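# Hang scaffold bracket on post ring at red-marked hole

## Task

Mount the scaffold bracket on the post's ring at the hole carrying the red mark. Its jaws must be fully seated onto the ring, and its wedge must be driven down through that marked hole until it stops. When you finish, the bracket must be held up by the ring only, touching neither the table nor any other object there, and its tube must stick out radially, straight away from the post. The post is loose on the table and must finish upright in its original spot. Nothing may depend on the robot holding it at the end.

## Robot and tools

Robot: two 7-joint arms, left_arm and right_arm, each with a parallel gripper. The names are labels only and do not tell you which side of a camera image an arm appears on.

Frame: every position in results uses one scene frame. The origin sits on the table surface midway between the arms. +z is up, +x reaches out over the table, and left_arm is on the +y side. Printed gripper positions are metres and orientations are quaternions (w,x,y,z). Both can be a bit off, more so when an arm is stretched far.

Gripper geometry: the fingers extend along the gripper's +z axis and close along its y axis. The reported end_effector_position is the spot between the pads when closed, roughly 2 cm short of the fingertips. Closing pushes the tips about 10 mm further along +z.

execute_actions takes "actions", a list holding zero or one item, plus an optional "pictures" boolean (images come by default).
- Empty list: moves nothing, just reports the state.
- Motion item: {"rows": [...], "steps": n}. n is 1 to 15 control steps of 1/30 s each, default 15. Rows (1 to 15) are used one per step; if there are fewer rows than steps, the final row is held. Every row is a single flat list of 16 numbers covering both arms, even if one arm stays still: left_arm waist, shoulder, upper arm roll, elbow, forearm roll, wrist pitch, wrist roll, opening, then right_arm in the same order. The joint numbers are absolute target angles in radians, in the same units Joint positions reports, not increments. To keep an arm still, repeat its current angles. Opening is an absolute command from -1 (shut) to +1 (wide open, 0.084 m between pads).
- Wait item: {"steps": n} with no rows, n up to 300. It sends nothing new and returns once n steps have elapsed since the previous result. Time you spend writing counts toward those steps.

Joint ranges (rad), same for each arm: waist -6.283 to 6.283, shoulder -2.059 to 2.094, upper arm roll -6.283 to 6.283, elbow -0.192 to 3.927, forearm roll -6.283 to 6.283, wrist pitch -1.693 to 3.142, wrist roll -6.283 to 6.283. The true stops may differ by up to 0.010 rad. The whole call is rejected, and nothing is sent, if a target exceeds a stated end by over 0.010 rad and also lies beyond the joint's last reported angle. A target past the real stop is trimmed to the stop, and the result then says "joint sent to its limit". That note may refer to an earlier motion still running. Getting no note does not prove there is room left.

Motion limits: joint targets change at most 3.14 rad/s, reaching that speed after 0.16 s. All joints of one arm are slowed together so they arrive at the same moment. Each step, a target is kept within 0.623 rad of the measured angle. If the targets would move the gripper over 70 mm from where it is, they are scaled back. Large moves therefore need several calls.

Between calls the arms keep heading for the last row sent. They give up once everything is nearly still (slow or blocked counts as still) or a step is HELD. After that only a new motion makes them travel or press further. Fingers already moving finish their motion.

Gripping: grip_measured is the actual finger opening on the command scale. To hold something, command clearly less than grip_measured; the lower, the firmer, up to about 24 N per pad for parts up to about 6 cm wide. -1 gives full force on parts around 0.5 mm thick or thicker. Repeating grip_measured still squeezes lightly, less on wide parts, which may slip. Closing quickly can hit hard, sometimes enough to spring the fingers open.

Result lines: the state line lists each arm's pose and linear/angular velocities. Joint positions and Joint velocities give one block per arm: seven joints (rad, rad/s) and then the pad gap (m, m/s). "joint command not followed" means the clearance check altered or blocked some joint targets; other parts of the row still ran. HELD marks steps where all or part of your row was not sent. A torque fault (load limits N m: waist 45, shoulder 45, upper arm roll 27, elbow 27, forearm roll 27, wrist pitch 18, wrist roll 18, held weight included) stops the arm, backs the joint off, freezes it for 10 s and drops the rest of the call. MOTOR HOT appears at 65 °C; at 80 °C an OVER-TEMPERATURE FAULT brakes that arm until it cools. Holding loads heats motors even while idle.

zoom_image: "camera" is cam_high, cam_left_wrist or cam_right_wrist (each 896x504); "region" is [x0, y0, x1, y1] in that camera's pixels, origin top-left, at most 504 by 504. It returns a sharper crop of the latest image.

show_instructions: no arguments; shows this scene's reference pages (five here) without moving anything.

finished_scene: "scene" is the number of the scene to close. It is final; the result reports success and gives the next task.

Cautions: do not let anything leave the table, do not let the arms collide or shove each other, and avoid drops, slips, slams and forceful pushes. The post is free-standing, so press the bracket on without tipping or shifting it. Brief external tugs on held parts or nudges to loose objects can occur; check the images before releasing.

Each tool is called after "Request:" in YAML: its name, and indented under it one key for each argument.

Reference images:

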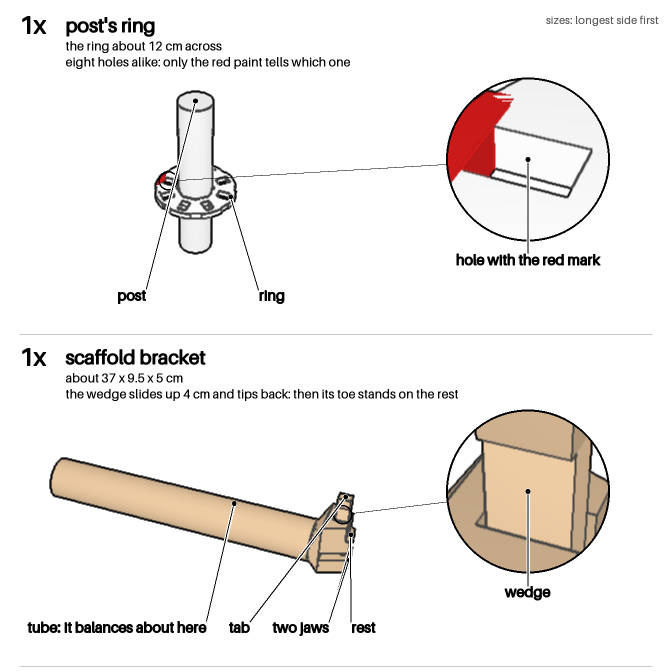

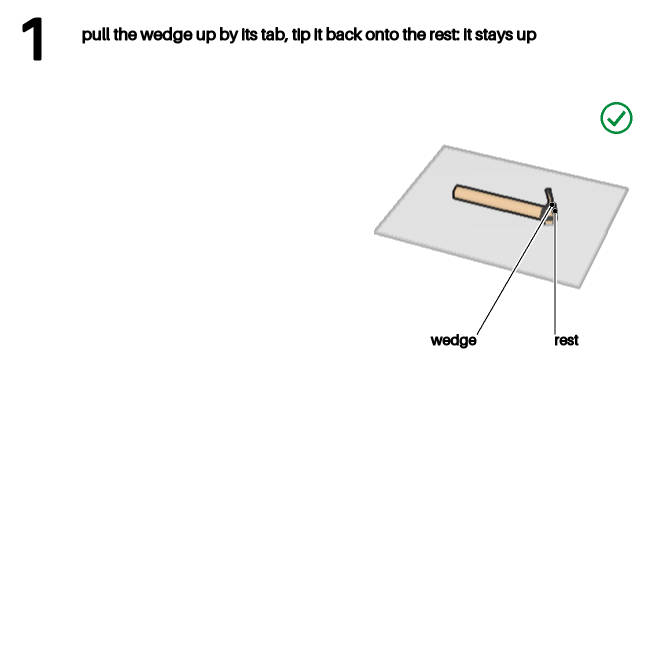

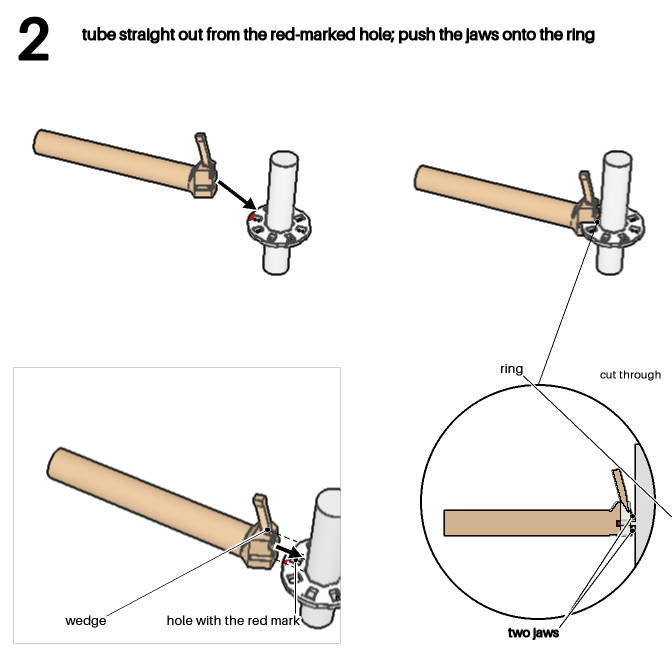

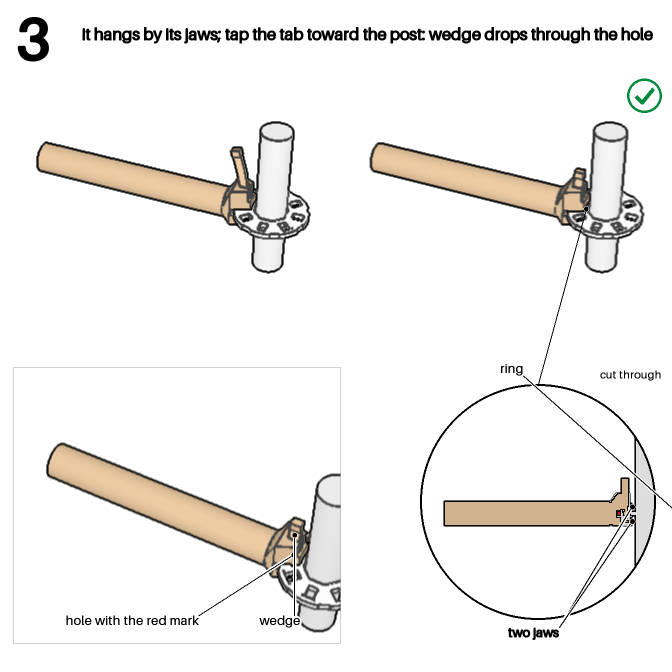

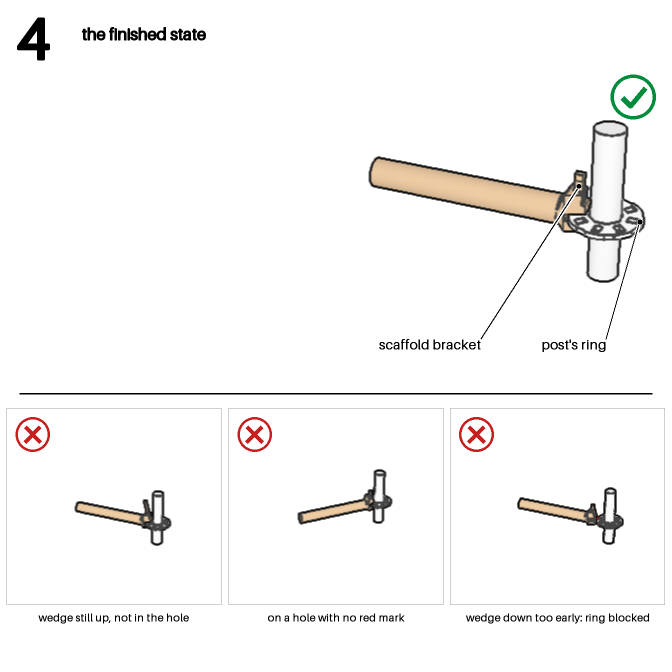

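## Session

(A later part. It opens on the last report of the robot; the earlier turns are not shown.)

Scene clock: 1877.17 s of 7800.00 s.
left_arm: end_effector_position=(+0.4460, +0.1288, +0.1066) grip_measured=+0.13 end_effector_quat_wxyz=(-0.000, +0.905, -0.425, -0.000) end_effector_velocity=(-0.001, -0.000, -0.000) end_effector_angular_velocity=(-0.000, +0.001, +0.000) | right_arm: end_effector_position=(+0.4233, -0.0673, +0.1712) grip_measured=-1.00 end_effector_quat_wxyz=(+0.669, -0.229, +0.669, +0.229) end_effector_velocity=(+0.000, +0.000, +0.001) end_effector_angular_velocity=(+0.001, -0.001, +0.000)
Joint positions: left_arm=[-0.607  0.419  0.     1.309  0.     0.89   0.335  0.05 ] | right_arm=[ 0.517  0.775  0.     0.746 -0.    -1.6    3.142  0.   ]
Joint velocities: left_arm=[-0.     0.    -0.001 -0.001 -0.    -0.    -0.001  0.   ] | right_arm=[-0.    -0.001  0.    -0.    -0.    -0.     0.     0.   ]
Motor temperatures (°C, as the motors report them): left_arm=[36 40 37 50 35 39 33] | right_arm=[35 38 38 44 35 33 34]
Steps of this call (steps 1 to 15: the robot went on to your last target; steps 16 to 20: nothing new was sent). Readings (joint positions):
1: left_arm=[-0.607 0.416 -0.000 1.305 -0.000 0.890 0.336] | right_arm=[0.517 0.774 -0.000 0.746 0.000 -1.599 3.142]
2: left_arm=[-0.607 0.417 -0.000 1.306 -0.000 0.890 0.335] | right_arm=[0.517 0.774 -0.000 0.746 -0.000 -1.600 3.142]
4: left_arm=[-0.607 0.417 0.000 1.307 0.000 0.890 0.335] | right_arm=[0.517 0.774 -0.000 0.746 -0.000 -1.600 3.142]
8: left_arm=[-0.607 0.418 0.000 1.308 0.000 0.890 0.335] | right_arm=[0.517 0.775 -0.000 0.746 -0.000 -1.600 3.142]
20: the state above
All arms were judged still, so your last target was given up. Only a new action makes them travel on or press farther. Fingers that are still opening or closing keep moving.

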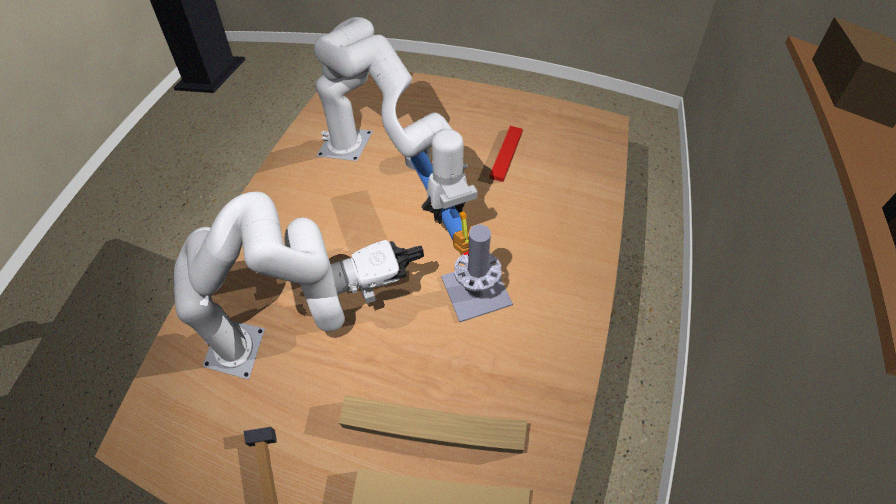

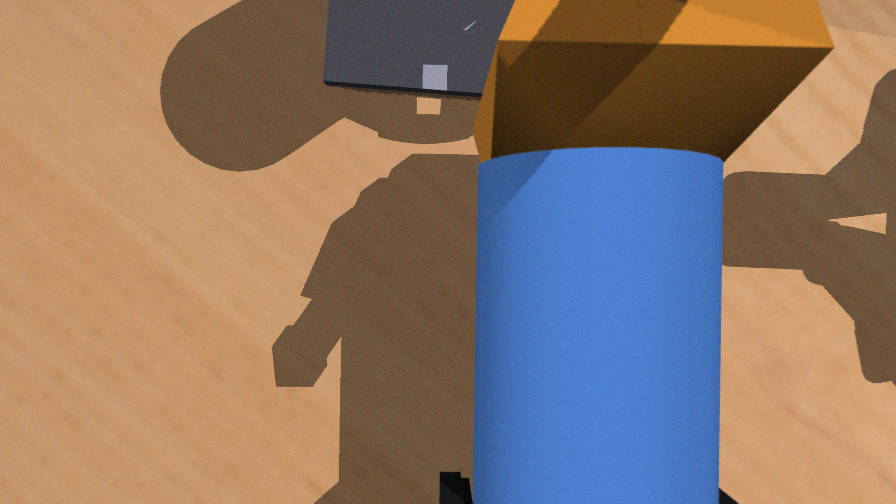

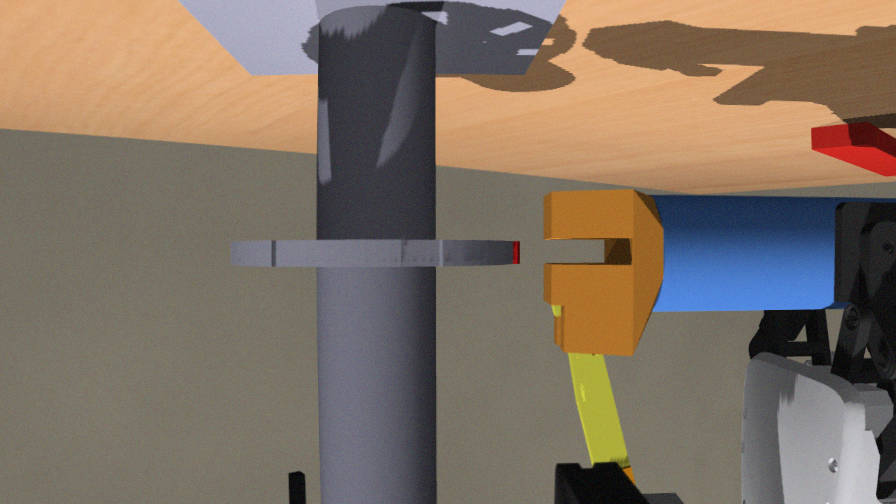

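Request:
execute_actions:
  actions:
    - {"rows": [ [-0.6080,0.4223,0,1.3147,0,0.8925,0.3338,-1, 0.517,0.7746,0,0.746,0,-1.5996,3.1416,-1], [-0.6088,0.4260,0,1.3206,0,0.8947,0.3330,-1, 0.517,0.7746,0,0.746,0,-1.5996,3.1416,-1], [-0.6095,0.4296,0,1.3265,0,0.8969,0.3323,-1, 0.517,0.7746,0,0.746,0,-1.5996,3.1416,-1], [-0.6103,0.4333,0,1.3324,0,0.8991,0.3315,-1, 0.517,0.7746,0,0.746,0,-1.5996,3.1416,-1], [-0.6110,0.4370,0,1.3383,0,0.9014,0.3308,-1, 0.517,0.7746,0,0.746,0,-1.5996,3.1416,-1], [-0.6117,0.4407,0,1.3442,0,0.9036,0.3300,-1, 0.517,0.7746,0,0.746,0,-1.5996,3.1416,-1], [-0.6117,0.4407,0,1.3442,0,0.9036,0.3300,-1, 0.517,0.7746,0,0.746,0,-1.5996,3.1416,-1], [-0.6117,0.4407,0,1.3442,0,0.9036,0.3300,-1, 0.517,0.7746,0,0.746,0,-1.5996,3.1416,-1], [-0.6117,0.4407,0,1.3442,0,0.9036,0.3300,-1, 0.517,0.7746,0,0.746,0,-1.5996,3.1416,-1], [-0.6125,0.4444,0,1.3501,0,0.9058,0.3293,-1, 0.517,0.7746,0,0.746,0,-1.5996,3.1416,-1], [-0.6125,0.4444,0,1.3501,0,0.9058,0.3293,-1, 0.517,0.7746,0,0.746,0,-1.5996,3.1416,-1], [-0.6132,0.4480,0,1.3560,0,0.9080,0.3285,-1, 0.517,0.7746,0,0.746,0,-1.5996,3.1416,-1], [-0.6132,0.4480,0,1.3560,0,0.9080,0.3285,-1, 0.517,0.7746,0,0.746,0,-1.5996,3.1416,-1], [-0.6140,0.4517,0,1.3619,0,0.9102,0.3278,-1, 0.517,0.7746,0,0.746,0,-1.5996,3.1416,-1], [-0.6147,0.4554,0,1.3678,0,0.9124,0.3270,-1, 0.517,0.7746,0,0.746,0,-1.5996,3.1416,-1]], "steps": 15}
  pictures: false

Request:
execute_actions:
  actions:
    - {"steps": 20}

Request:
zoom_image:
  camera: "cam_right_wrist"
  region: [460, 215, 620, 290]

Scene clock: 1948.43 s of 7800.00 s.
left_arm: end_effector_position=(+0.4524, +0.1213, +0.1070) grip_measured=+0.13 end_effector_quat_wxyz=(-0.000, +0.905, -0.425, -0.000) end_effector_velocity=(+0.015, -0.015, +0.001) end_effector_angular_velocity=(+0.003, +0.002, +0.005) | right_arm: end_effector_position=(+0.4233, -0.0673, +0.1712) grip_measured=-1.00 end_effector_quat_wxyz=(+0.669, -0.229, +0.669, +0.229) end_effector_velocity=(+0.001, -0.001, +0.000) end_effector_angular_velocity=(+0.001, +0.000, -0.002)
Joint positions: left_arm=[-0.613  0.447  0.     1.354  0.     0.908  0.329  0.05 ] | right_arm=[ 0.517  0.775  0.     0.746 -0.    -1.6    3.142  0.   ]
Joint velocities: left_arm=[-0.012  0.066  0.003  0.106  0.001  0.044 -0.014 -0.   ] | right_arm=[-0.001 -0.    -0.    -0.     0.    -0.     0.001  0.   ]
Motor temperatures (°C, as the motors report them): left_arm=[36 40 37 50 35 39 33] | right_arm=[35 38 38 43 35 33 34]
Steps of this call (steps 1 to 90: nothing new was sent; then 67.77 s passed at rest; steps 91 to 105: all 15 steps of this action). Readings (joint positions):
91: left_arm=[-0.607 0.419 0.000 1.309 0.000 0.890 0.334] | right_arm=[0.517 0.775 0.000 0.746 0.000 -1.600 3.142]
92: left_arm=[-0.607 0.419 0.000 1.310 0.000 0.891 0.334] | right_arm=[0.517 0.775 -0.000 0.746 0.000 -1.600 3.142]
94: left_arm=[-0.608 0.424 0.000 1.317 0.000 0.894 0.333] | right_arm=[0.517 0.775 -0.000 0.746 0.000 -1.600 3.142]
98: left_arm=[-0.611 0.436 -0.000 1.337 -0.000 0.900 0.331] | right_arm=[0.517 0.775 0.000 0.746 -0.000 -1.600 3.142]
105: the state above

Scene clock: 1949.10 s of 7800.00 s.
left_arm: end_effector_position=(+0.4543, +0.1188, +0.1073) grip_measured=+0.13 end_effector_quat_wxyz=(+0.000, +0.905, -0.425, -0.000) end_effector_velocity=(+0.000, +0.001, -0.001) end_effector_angular_velocity=(+0.001, +0.001, +0.002) | right_arm: end_effector_position=(+0.4233, -0.0673, +0.1712) grip_measured=-1.00 end_effector_quat_wxyz=(+0.669, -0.229, +0.669, +0.229) end_effector_velocity=(+0.000, +0.000, +0.000) end_effector_angular_velocity=(+0.001, -0.000, +0.001)
Joint positions: left_arm=[-0.615  0.455 -0.     1.368 -0.     0.912  0.327  0.05 ] | right_arm=[ 0.517  0.775  0.     0.746 -0.    -1.6    3.142  0.   ]
Joint velocities: left_arm=[ 0.     0.     0.001 -0.001  0.     0.    -0.     0.   ] | right_arm=[ 0.    -0.    -0.     0.    -0.001 -0.     0.001  0.   ]
Motor temperatures (°C, as the motors report them): left_arm=[36 40 37 50 35 39 33] | right_arm=[35 38 38 43 35 33 34]
Steps of this call (steps 1 to 20: the robot went on to your last target). Readings (joint positions):
1: left_arm=[-0.613 0.450 0.000 1.358 0.000 0.909 0.328] | right_arm=[0.517 0.775 0.000 0.746 -0.000 -1.600 3.142]
2: left_arm=[-0.614 0.452 0.000 1.361 0.000 0.910 0.328] | right_arm=[0.517 0.775 0.000 0.746 -0.000 -1.600 3.142]
4: left_arm=[-0.614 0.454 -0.000 1.365 -0.000 0.911 0.327] | right_arm=[0.517 0.775 0.000 0.746 0.000 -1.600 3.142]
8: left_arm=[-0.615 0.455 -0.000 1.367 -0.000 0.912 0.327] | right_arm=[0.517 0.775 0.000 0.746 0.000 -1.600 3.142]
20: the state above

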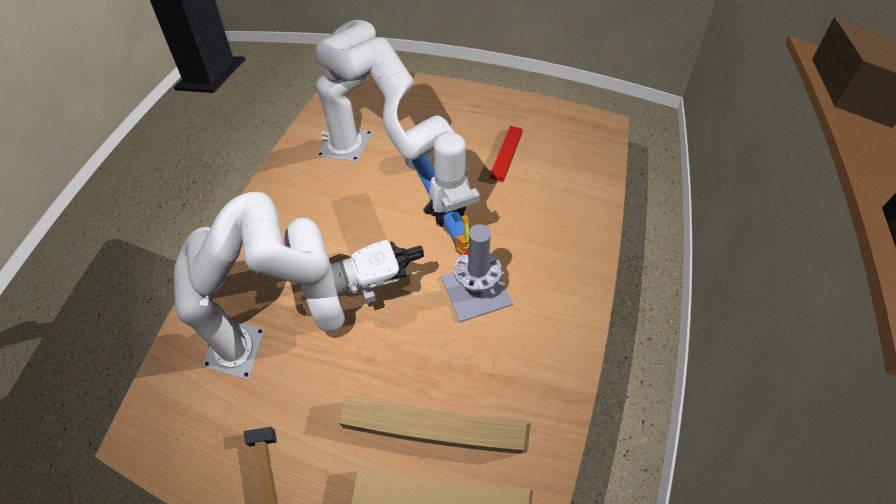

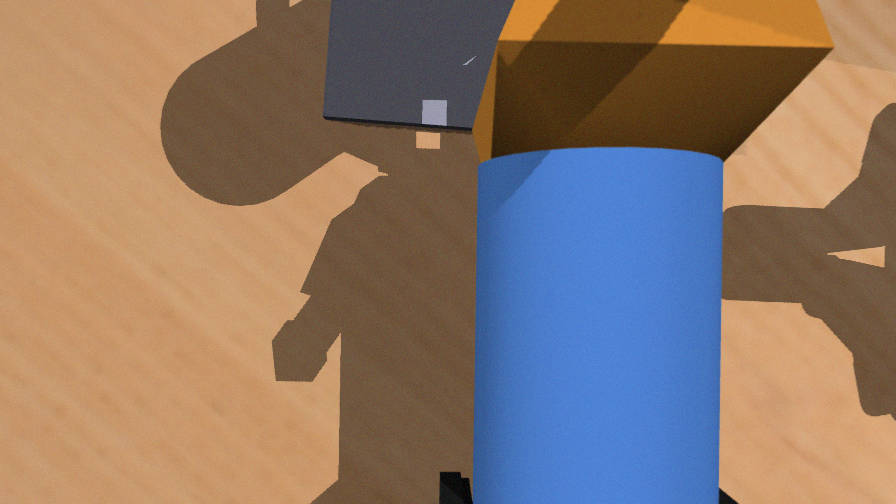

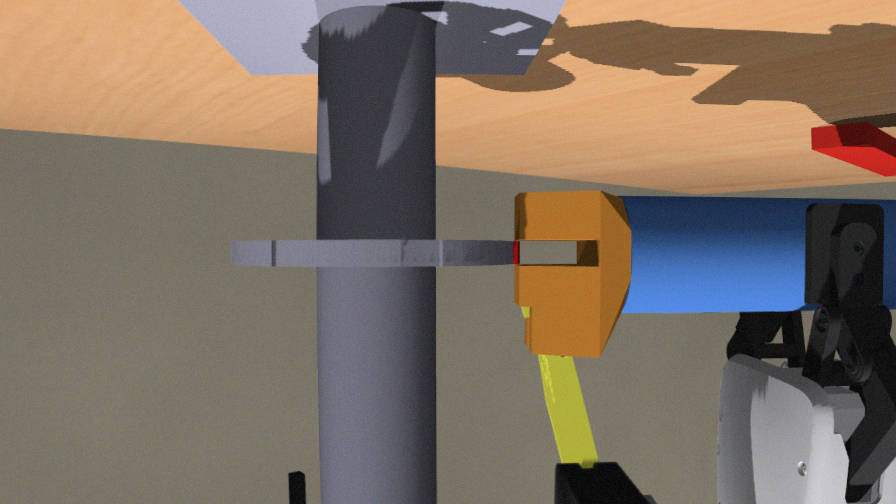

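Region (460, 215, 620, 290) of cam_right_wrist's 896x504 image, scaled by 3.150, with more detail than that image has; it fills the top 236 rows of this view, and the rest is white.

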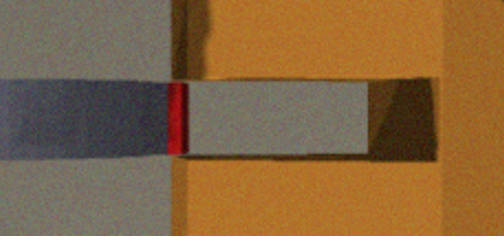

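Request:
execute_actions:
  actions:
    - {"rows": [ [-0.6152,0.4583,0,1.3723,0,0.9140,0.3265,-1, 0.517,0.7746,0,0.746,0,-1.5996,3.1416,-1], [-0.6158,0.4612,0,1.3768,0,0.9156,0.3259,-1, 0.517,0.7746,0,0.746,0,-1.5996,3.1416,-1], [-0.6163,0.4641,0,1.3813,0,0.9172,0.3254,-1, 0.517,0.7746,0,0.746,0,-1.5996,3.1416,-1], [-0.6168,0.4669,0,1.3858,0,0.9188,0.3249,-1, 0.517,0.7746,0,0.746,0,-1.5996,3.1416,-1], [-0.6173,0.4698,0,1.3903,0,0.9204,0.3244,-1, 0.517,0.7746,0,0.746,0,-1.5996,3.1416,-1], [-0.6179,0.4727,0,1.3948,0,0.9220,0.3238,-1, 0.517,0.7746,0,0.746,0,-1.5996,3.1416,-1], [-0.6184,0.4756,0,1.3993,0,0.9236,0.3233,-1, 0.517,0.7746,0,0.746,0,-1.5996,3.1416,-1], [-0.6189,0.4785,0,1.4037,0,0.9253,0.3228,-1, 0.517,0.7746,0,0.746,0,-1.5996,3.1416,-1], [-0.6195,0.4814,0,1.4082,0,0.9269,0.3222,-1, 0.517,0.7746,0,0.746,0,-1.5996,3.1416,-1], [-0.6200,0.4843,0,1.4127,0,0.9285,0.3217,-1, 0.517,0.7746,0,0.746,0,-1.5996,3.1416,-1], [-0.6205,0.4871,0,1.4172,0,0.9301,0.3212,-1, 0.517,0.7746,0,0.746,0,-1.5996,3.1416,-1], [-0.6210,0.4900,0,1.4217,0,0.9317,0.3207,-1, 0.517,0.7746,0,0.746,0,-1.5996,3.1416,-1], [-0.6216,0.4929,0,1.4262,0,0.9333,0.3201,-1, 0.517,0.7746,0,0.746,0,-1.5996,3.1416,-1], [-0.6221,0.4958,0,1.4307,0,0.9349,0.3196,-1, 0.517,0.7746,0,0.746,0,-1.5996,3.1416,-1]], "steps": 15}
  pictures: false

Request:
execute_actions:
  actions:
    - {"steps": 20}

Request:
zoom_image:
  camera: "cam_right_wrist"
  region: [420, 215, 580, 290]

Scene clock: 1976.10 s of 7800.00 s.
left_arm: end_effector_position=(+0.4616, +0.1100, +0.1072) grip_measured=+0.13 end_effector_quat_wxyz=(-0.000, +0.905, -0.425, -0.000) end_effector_velocity=(+0.016, -0.019, -0.002) end_effector_angular_velocity=(+0.001, +0.000, +0.000) | right_arm: end_effector_position=(+0.4233, -0.0673, +0.1712) grip_measured=-1.00 end_effector_quat_wxyz=(+0.669, -0.229, +0.669, +0.229) end_effector_velocity=(+0.000, -0.000, -0.000) end_effector_angular_velocity=(-0.001, +0.001, -0.000)
Joint positions: left_arm=[-0.621  0.49  -0.     1.421 -0.     0.931  0.321  0.05 ] | right_arm=[ 0.517  0.775  0.     0.746  0.    -1.6    3.142  0.   ]
Joint velocities: left_arm=[-0.014  0.079  0.001  0.12  -0.     0.041 -0.014 -0.   ] | right_arm=[-0.001  0.001  0.    -0.001 -0.001 -0.    -0.001  0.   ]
Motor temperatures (°C, as the motors report them): left_arm=[36 40 37 51 35 39 33] | right_arm=[35 38 38 43 35 33 34]
Steps of this call (steps 1 to 15: the robot went on to your last target; steps 16 to 90: nothing new was sent; then 23.50 s passed at rest; steps 91 to 105: all 15 steps of this action). Readings (joint positions):
91: left_arm=[-0.615 0.455 0.000 1.368 -0.000 0.912 0.327] | right_arm=[0.517 0.775 0.000 0.746 0.000 -1.600 3.142]
92: left_arm=[-0.615 0.456 0.000 1.369 0.000 0.913 0.327] | right_arm=[0.517 0.775 -0.000 0.746 0.000 -1.600 3.142]
94: left_arm=[-0.615 0.460 0.000 1.374 0.000 0.915 0.326] | right_arm=[0.517 0.775 0.000 0.746 0.000 -1.600 3.142]
98: left_arm=[-0.617 0.470 -0.000 1.390 -0.000 0.920 0.324] | right_arm=[0.517 0.775 0.000 0.746 0.000 -1.600 3.142]
105: the state above

Scene clock: 1976.77 s of 7800.00 s.
left_arm: end_effector_position=(+0.4630, +0.1084, +0.1072) grip_measured=+0.13 end_effector_quat_wxyz=(-0.000, +0.905, -0.425, -0.000) end_effector_velocity=(+0.000, +0.000, -0.000) end_effector_angular_velocity=(-0.000, -0.000, +0.000) | right_arm: end_effector_position=(+0.4233, -0.0673, +0.1712) grip_measured=-1.00 end_effector_quat_wxyz=(+0.669, -0.229, +0.669, +0.229) end_effector_velocity=(-0.000, -0.000, -0.001) end_effector_angular_velocity=(-0.001, +0.001, -0.001)
Joint positions: left_arm=[-0.622  0.496  0.     1.431 -0.     0.935  0.32   0.05 ] | right_arm=[ 0.517  0.775  0.     0.746 -0.    -1.6    3.142  0.   ]
Joint velocities: left_arm=[ 0.001  0.     0.     0.    -0.    -0.     0.001 -0.   ] | right_arm=[-0.     0.001  0.    -0.     0.     0.    -0.     0.   ]
Motor temperatures (°C, as the motors report them): left_arm=[36 40 37 51 35 39 33] | right_arm=[35 38 38 43 35 33 34]
Steps of this call (steps 1 to 15: the robot went on to your last target; steps 16 to 20: nothing new was sent). Readings (joint positions):
1: left_arm=[-0.621 0.492 -0.000 1.424 -0.000 0.932 0.320] | right_arm=[0.517 0.775 0.000 0.746 0.000 -1.600 3.142]
2: left_arm=[-0.622 0.493 -0.000 1.427 -0.000 0.933 0.320] | right_arm=[0.517 0.775 0.000 0.746 0.000 -1.600 3.142]
4: left_arm=[-0.622 0.495 -0.000 1.429 -0.000 0.934 0.320] | right_arm=[0.517 0.775 -0.000 0.746 0.000 -1.600 3.142]
8: left_arm=[-0.622 0.495 0.000 1.430 0.000 0.935 0.320] | right_arm=[0.517 0.775 -0.000 0.746 -0.000 -1.600 3.142]
20: the state above
All arms were judged still, so your last target was given up. Only a new action makes them travel on or press farther. Fingers that are still opening or closing keep moving.

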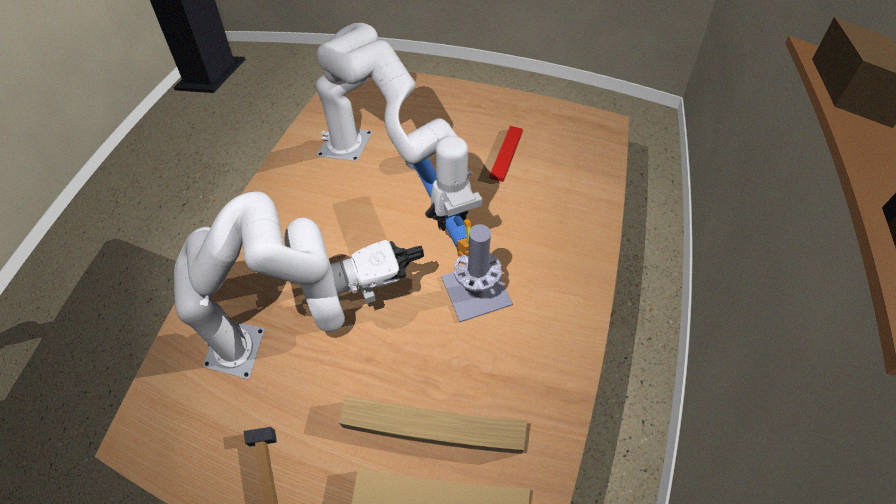

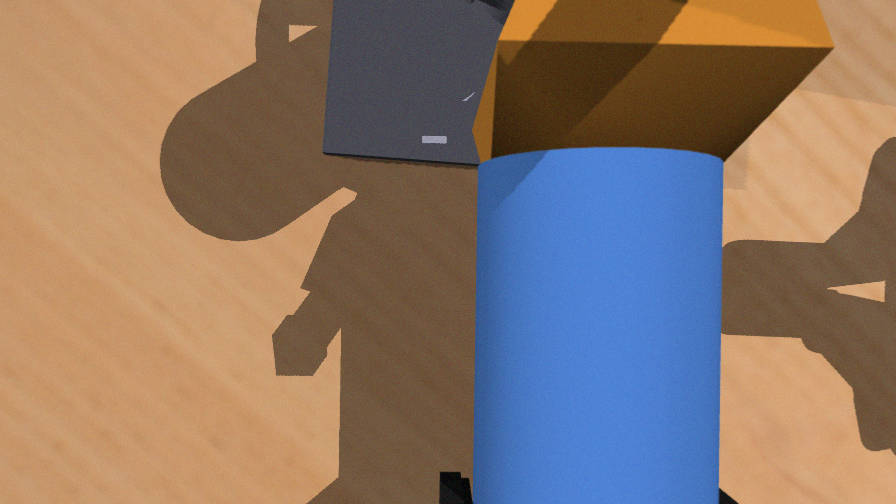

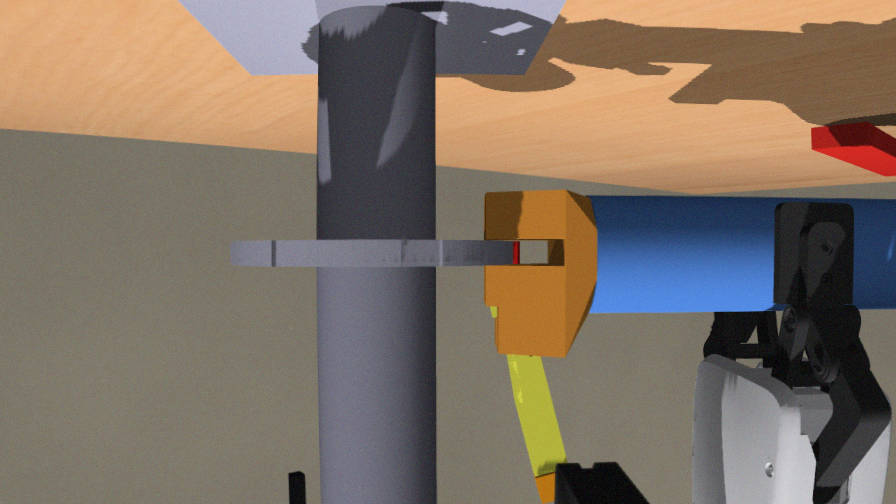

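Region (420, 215, 580, 290) of cam_right_wrist's 896x504 image, scaled by 3.150, with more detail than that image has; it fills the top 236 rows of this view, and the rest is white.

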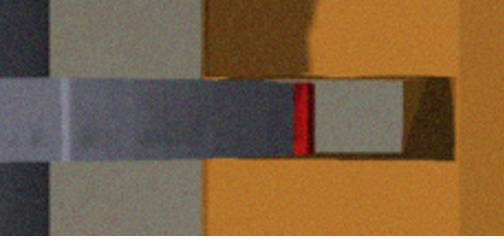

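Request:
execute_actions:
  actions:
    - {"rows": [ [-0.6226,0.4988,0,1.4354,0,0.9366,0.3191,-1, 0.517,0.7746,0,0.746,0,-1.5996,3.1416,-1], [-0.6231,0.5017,0,1.4401,0,0.9384,0.3186,-1, 0.517,0.7746,0,0.746,0,-1.5996,3.1416,-1], [-0.6236,0.5047,0,1.4448,0,0.9401,0.3181,-1, 0.517,0.7746,0,0.746,0,-1.5996,3.1416,-1], [-0.6241,0.5076,0,1.4495,0,0.9419,0.3176,-1, 0.517,0.7746,0,0.746,0,-1.5996,3.1416,-1], [-0.6246,0.5106,0,1.4542,0,0.9436,0.3171,-1, 0.517,0.7746,0,0.746,0,-1.5996,3.1416,-1], [-0.6251,0.5135,0,1.4589,0,0.9454,0.3166,-1, 0.517,0.7746,0,0.746,0,-1.5996,3.1416,-1], [-0.6256,0.5165,0,1.4636,0,0.9471,0.3161,-1, 0.517,0.7746,0,0.746,0,-1.5996,3.1416,-1], [-0.6262,0.5195,0,1.4684,0,0.9488,0.3155,-1, 0.517,0.7746,0,0.746,0,-1.5996,3.1416,-1], [-0.6267,0.5224,0,1.4731,0,0.9506,0.3150,-1, 0.517,0.7746,0,0.746,0,-1.5996,3.1416,-1], [-0.6272,0.5254,0,1.4778,0,0.9523,0.3145,-1, 0.517,0.7746,0,0.746,0,-1.5996,3.1416,-1], [-0.6277,0.5283,0,1.4825,0,0.9541,0.3140,-1, 0.517,0.7746,0,0.746,0,-1.5996,3.1416,-1], [-0.6282,0.5313,0,1.4872,0,0.9558,0.3135,-1, 0.517,0.7746,0,0.746,0,-1.5996,3.1416,-1], [-0.6287,0.5342,0,1.4919,0,0.9576,0.3130,-1, 0.517,0.7746,0,0.746,0,-1.5996,3.1416,-1], [-0.6292,0.5372,0,1.4966,0,0.9593,0.3125,-1, 0.517,0.7746,0,0.746,0,-1.5996,3.1416,-1], [-0.6297,0.5402,0,1.5014,0,0.9611,0.3120,-1, 0.517,0.7746,0,0.746,0,-1.5996,3.1416,-1]], "steps": 15}
  pictures: false

Request:
execute_actions:
  actions:
    - {"steps": 20}

Request:
zoom_image:
  camera: "cam_right_wrist"
  region: [420, 215, 580, 290]

Scene clock: 1999.80 s of 7800.00 s.
left_arm: end_effector_position=(+0.4703, +0.0996, +0.1072) grip_measured=+0.13 end_effector_quat_wxyz=(+0.000, +0.905, -0.425, +0.000) end_effector_velocity=(+0.018, -0.021, -0.000) end_effector_angular_velocity=(+0.000, -0.000, +0.002) | right_arm: end_effector_position=(+0.4233, -0.0673, +0.1712) grip_measured=-1.00 end_effector_quat_wxyz=(+0.669, -0.229, +0.669, +0.229) end_effector_velocity=(-0.000, +0.000, -0.000) end_effector_angular_velocity=(+0.002, +0.002, +0.001)
Joint positions: left_arm=[-0.628  0.531 -0.     1.486 -0.     0.956  0.314  0.05 ] | right_arm=[ 0.517  0.775  0.     0.746  0.    -1.6    3.142  0.   ]
Joint velocities: left_arm=[-0.014  0.088  0.     0.14  -0.     0.052 -0.016 -0.   ] | right_arm=[ 0.     0.    -0.     0.    -0.    -0.     0.003  0.   ]
Motor temperatures (°C, as the motors report them): left_arm=[36 41 37 51 35 39 33] | right_arm=[35 38 38 43 35 33 34]
Steps of this call (steps 1 to 90: nothing new was sent; then 19.53 s passed at rest; steps 91 to 105: all 15 steps of this action). Readings (joint positions):
91: left_arm=[-0.622 0.496 0.000 1.431 0.000 0.935 0.320] | right_arm=[0.517 0.775 0.000 0.746 -0.000 -1.600 3.142]
92: left_arm=[-0.622 0.497 0.000 1.432 0.000 0.936 0.319] | right_arm=[0.517 0.775 -0.000 0.746 0.000 -1.600 3.142]
94: left_arm=[-0.623 0.500 0.000 1.437 0.000 0.938 0.319] | right_arm=[0.517 0.775 0.000 0.746 -0.000 -1.600 3.142]
98: left_arm=[-0.625 0.511 -0.000 1.454 -0.000 0.944 0.317] | right_arm=[0.517 0.775 0.000 0.746 0.000 -1.600 3.142]
105: the state above

Scene clock: 2000.47 s of 7800.00 s.
left_arm: end_effector_position=(+0.4722, +0.0973, +0.1072) grip_measured=+0.13 end_effector_quat_wxyz=(+0.000, +0.905, -0.425, +0.000) end_effector_velocity=(-0.000, -0.000, -0.000) end_effector_angular_velocity=(+0.000, +0.000, -0.001) | right_arm: end_effector_position=(+0.4233, -0.0673, +0.1712) grip_measured=-1.00 end_effector_quat_wxyz=(+0.669, -0.229, +0.669, +0.229) end_effector_velocity=(+0.000, -0.001, -0.000) end_effector_angular_velocity=(-0.000, +0.000, -0.001)
Joint positions: left_arm=[-0.63   0.54  -0.     1.501 -0.     0.961  0.312  0.05 ] | right_arm=[ 0.517  0.775  0.     0.746  0.    -1.6    3.142  0.   ]
Joint velocities: left_arm=[-0.001  0.    -0.     0.     0.    -0.    -0.    -0.   ] | right_arm=[-0.001 -0.    -0.    -0.     0.     0.     0.     0.   ]
Motor temperatures (°C, as the motors report them): left_arm=[36 41 37 51 35 39 33] | right_arm=[35 38 38 43 35 33 34]
Steps of this call (steps 1 to 20: the robot went on to your last target). Readings (joint positions):
1: left_arm=[-0.629 0.534 -0.000 1.491 0.000 0.957 0.313] | right_arm=[0.517 0.775 0.000 0.746 -0.000 -1.600 3.142]
2: left_arm=[-0.629 0.536 -0.000 1.495 -0.000 0.958 0.313] | right_arm=[0.517 0.775 0.000 0.746 0.000 -1.600 3.142]
4: left_arm=[-0.629 0.538 -0.000 1.498 -0.000 0.960 0.312] | right_arm=[0.517 0.775 -0.000 0.746 0.000 -1.600 3.142]
8: left_arm=[-0.630 0.540 0.000 1.501 0.000 0.961 0.312] | right_arm=[0.517 0.775 0.000 0.746 0.000 -1.600 3.142]
20: the state above

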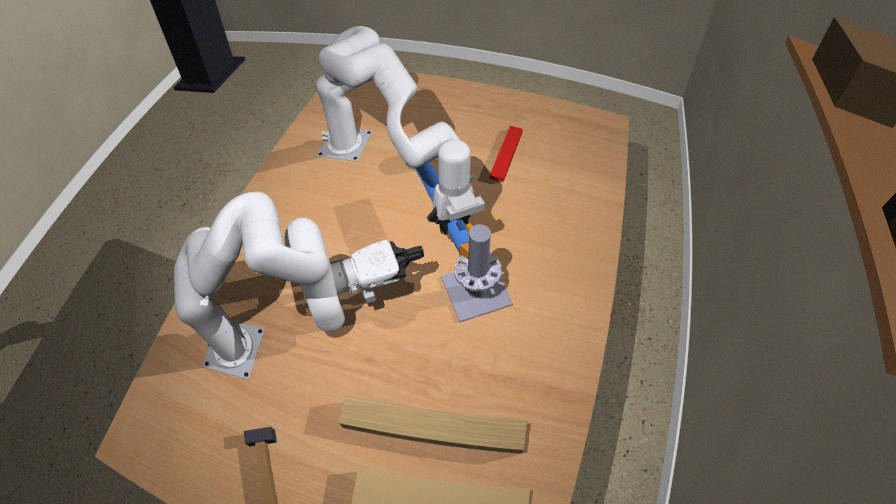

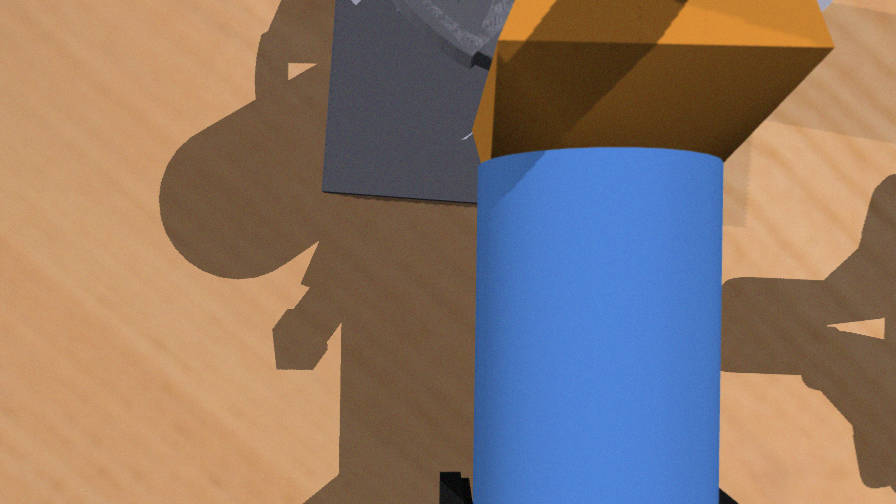

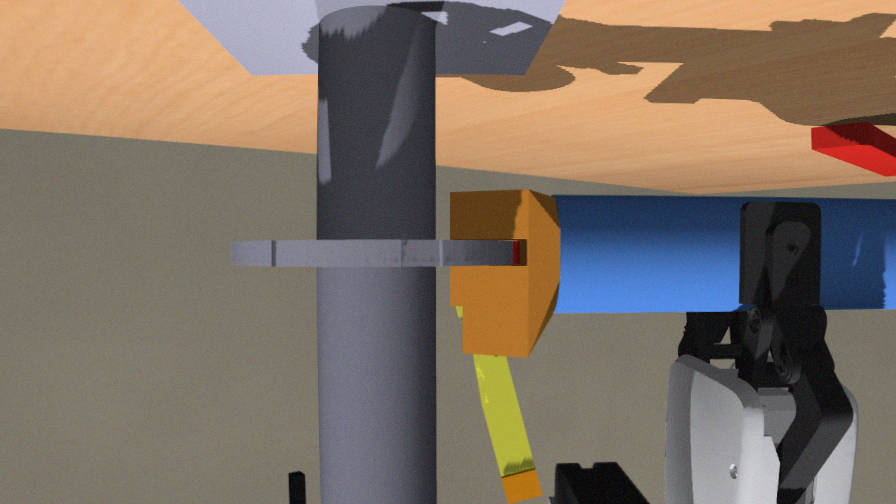

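Region (420, 215, 580, 290) of cam_right_wrist's 896x504 image, scaled by 3.150, with more detail than that image has; it fills the top 236 rows of this view, and the rest is white.

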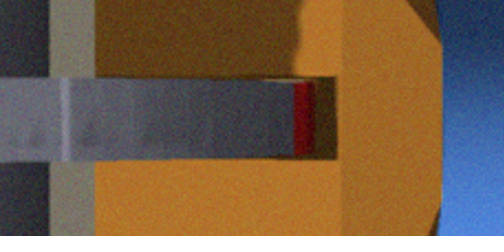

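Request:
execute_actions:
  actions:
    - {"rows": [ [-0.6302,0.5432,0,1.5062,0,0.9629,0.3115,-1, 0.517,0.7746,0,0.746,0,-1.5996,3.1416,-1]], "steps": 15}

Request:
zoom_image:
  camera: "cam_right_wrist"
  region: [420, 215, 580, 290]

Scene clock: 2037.63 s of 7800.00 s.
left_arm: end_effector_position=(+0.4728, +0.0966, +0.1072) grip_measured=+0.13 end_effector_quat_wxyz=(-0.000, +0.905, -0.425, +0.000) end_effector_velocity=(-0.000, +0.000, -0.000) end_effector_angular_velocity=(+0.001, +0.000, -0.000) | right_arm: end_effector_position=(+0.4233, -0.0673, +0.1712) grip_measured=-1.00 end_effector_quat_wxyz=(+0.669, -0.229, +0.669, +0.229) end_effector_velocity=(-0.000, +0.000, +0.000) end_effector_angular_velocity=(+0.001, +0.000, +0.001)
Joint positions: left_arm=[-0.63   0.543  0.     1.506  0.     0.963  0.312  0.05 ] | right_arm=[ 0.517  0.775  0.     0.746  0.    -1.6    3.142  0.   ]
Joint velocities: left_arm=[ 0.     0.    -0.    -0.     0.001  0.     0.    -0.   ] | right_arm=[-0.     0.     0.     0.    -0.001 -0.     0.001  0.   ]
Motor temperatures (°C, as the motors report them): left_arm=[36 41 37 51 35 39 33] | right_arm=[35 38 38 43 35 33 34]
Steps of this call (steps 1 to 15: the robot went on to your last target; steps 16 to 90: nothing new was sent; then 33.67 s passed at rest; steps 91 to 105: all 15 steps of this action). Readings (joint positions):
91: left_arm=[-0.630 0.540 0.000 1.501 0.000 0.961 0.312] | right_arm=[0.517 0.775 -0.000 0.746 0.000 -1.600 3.142]
92: left_arm=[-0.630 0.541 0.000 1.503 0.000 0.962 0.312] | right_arm=[0.517 0.775 0.000 0.746 0.000 -1.600 3.142]
94: left_arm=[-0.630 0.542 0.000 1.505 0.000 0.962 0.312] | right_arm=[0.517 0.775 0.000 0.746 -0.000 -1.600 3.142]
98: left_arm=[-0.630 0.543 -0.000 1.506 -0.000 0.963 0.312] | right_arm=[0.517 0.775 0.000 0.746 0.000 -1.600 3.142]
105: the state above

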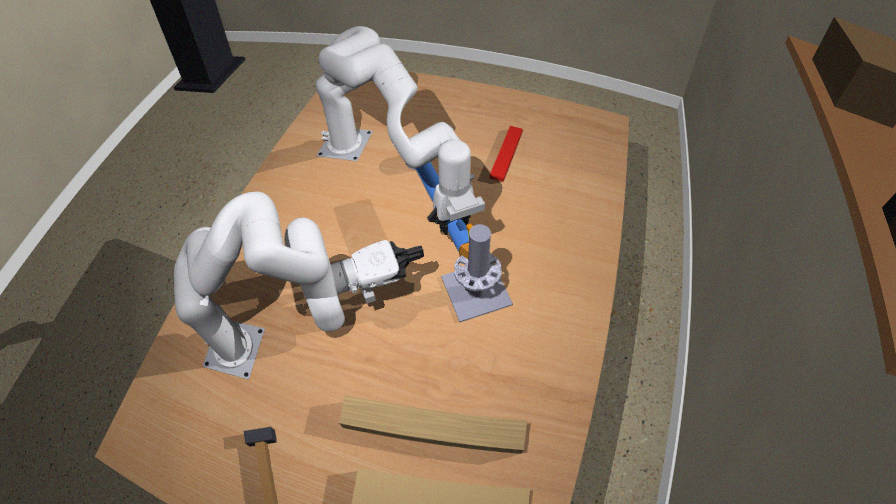

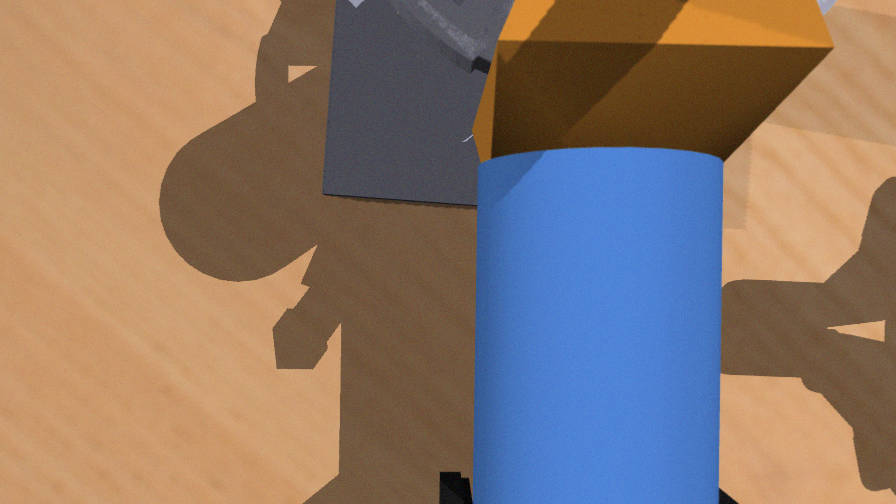

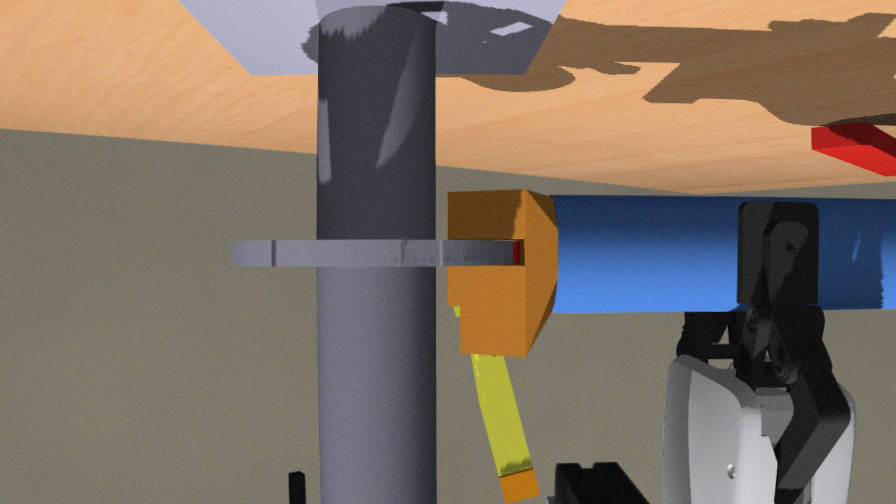

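Region (420, 215, 580, 290) of cam_right_wrist's 896x504 image, scaled by 3.150, with more detail than that image has; it fills the top 236 rows of this view, and the rest is white.

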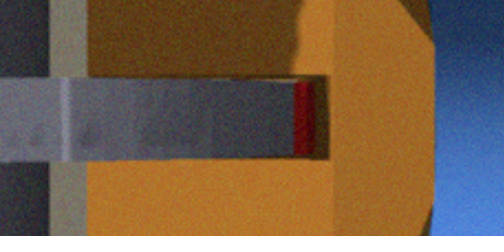

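Request:
execute_actions:
  actions:
    - {"rows": [ [-0.6307,0.5462,0,1.5110,0,0.9647,0.3110,-1, 0.517,0.7746,0,0.746,0,-1.5996,3.1416,-1]], "steps": 15}

Request:
zoom_image:
  camera: "cam_right_wrist"
  region: [420, 215, 580, 290]

Scene clock: 2045.80 s of 7800.00 s.
left_arm: end_effector_position=(+0.4732, +0.0962, +0.1069) grip_measured=+0.13 end_effector_quat_wxyz=(-0.000, +0.905, -0.425, -0.001) end_effector_velocity=(+0.001, -0.001, +0.001) end_effector_angular_velocity=(-0.001, -0.002, +0.000) | right_arm: end_effector_position=(+0.4233, -0.0673, +0.1712) grip_measured=-1.00 end_effector_quat_wxyz=(+0.669, -0.229, +0.669, +0.229) end_effector_velocity=(+0.000, -0.000, -0.000) end_effector_angular_velocity=(+0.002, +0.002, -0.001)
Joint positions: left_arm=[-0.631  0.546  0.     1.51   0.     0.965  0.311  0.05 ] | right_arm=[ 0.517  0.775  0.     0.746  0.    -1.6    3.142  0.   ]
Joint velocities: left_arm=[-0.     0.    -0.001  0.002  0.    -0.001 -0.001  0.   ] | right_arm=[-0.     0.    -0.     0.     0.    -0.     0.003  0.   ]
Motor temperatures (°C, as the motors report them): left_arm=[36 41 37 51 35 39 33] | right_arm=[35 38 38 43 35 33 34]
Steps of this call (steps 1 to 15: the robot went on to your last target; steps 16 to 90: nothing new was sent; then 4.67 s passed at rest; steps 91 to 105: all 15 steps of this action). Readings (joint positions):
91: left_arm=[-0.630 0.543 0.000 1.506 0.000 0.963 0.311] | right_arm=[0.517 0.775 0.000 0.746 0.000 -1.600 3.142]
92: left_arm=[-0.630 0.544 0.000 1.507 0.000 0.964 0.311] | right_arm=[0.517 0.775 -0.000 0.746 0.000 -1.600 3.142]
94: left_arm=[-0.630 0.545 0.000 1.509 0.000 0.965 0.311] | right_arm=[0.517 0.775 0.000 0.746 -0.000 -1.600 3.142]
98: left_arm=[-0.631 0.546 0.000 1.510 0.000 0.966 0.311] | right_arm=[0.517 0.775 -0.000 0.746 0.000 -1.600 3.142]
105: the state above

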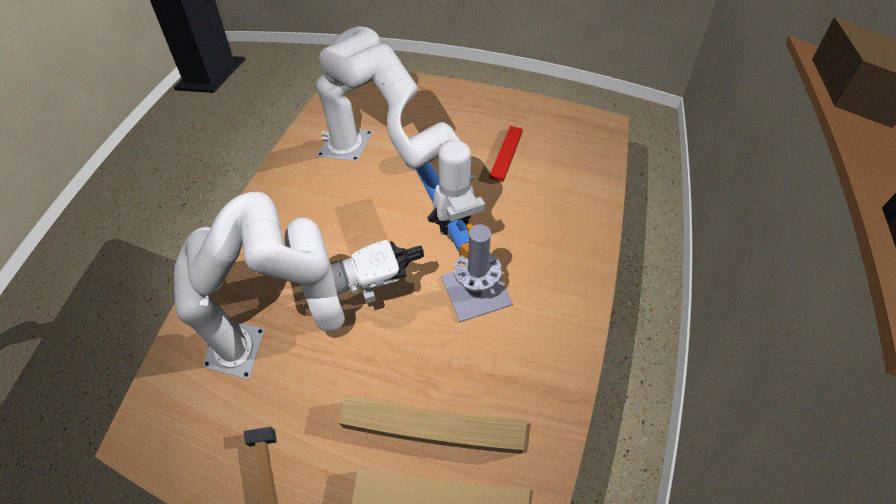

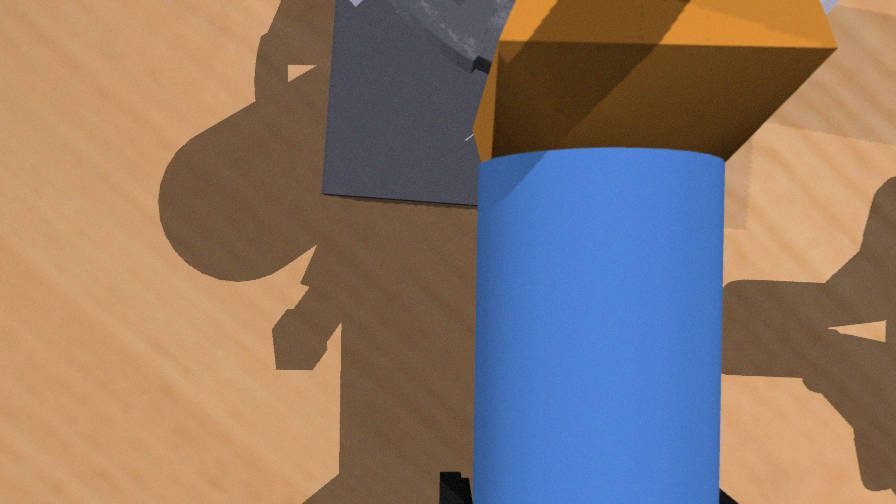

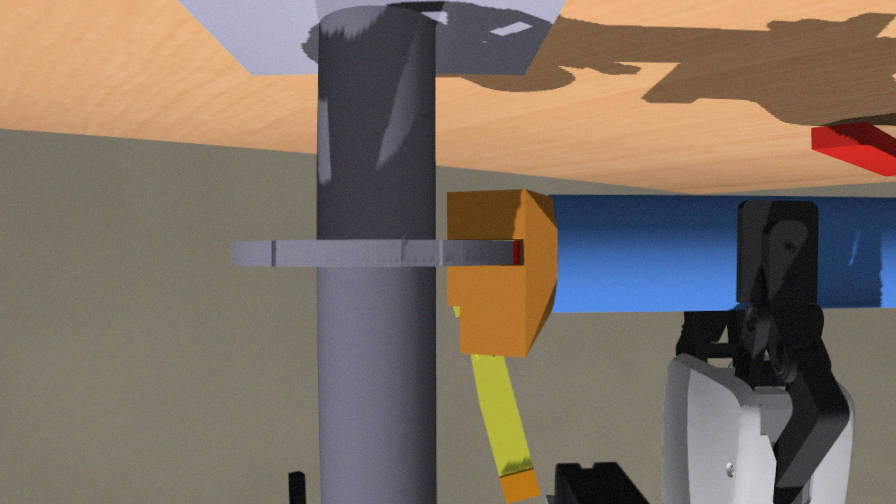

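Region (420, 215, 580, 290) of cam_right_wrist's 896x504 image, scaled by 3.150, with more detail than that image has; it fills the top 236 rows of this view, and the rest is white.

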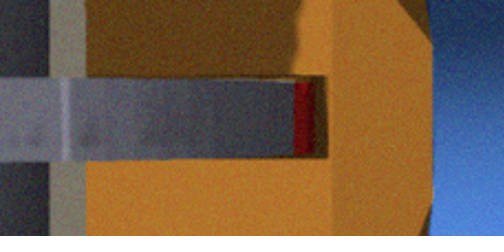

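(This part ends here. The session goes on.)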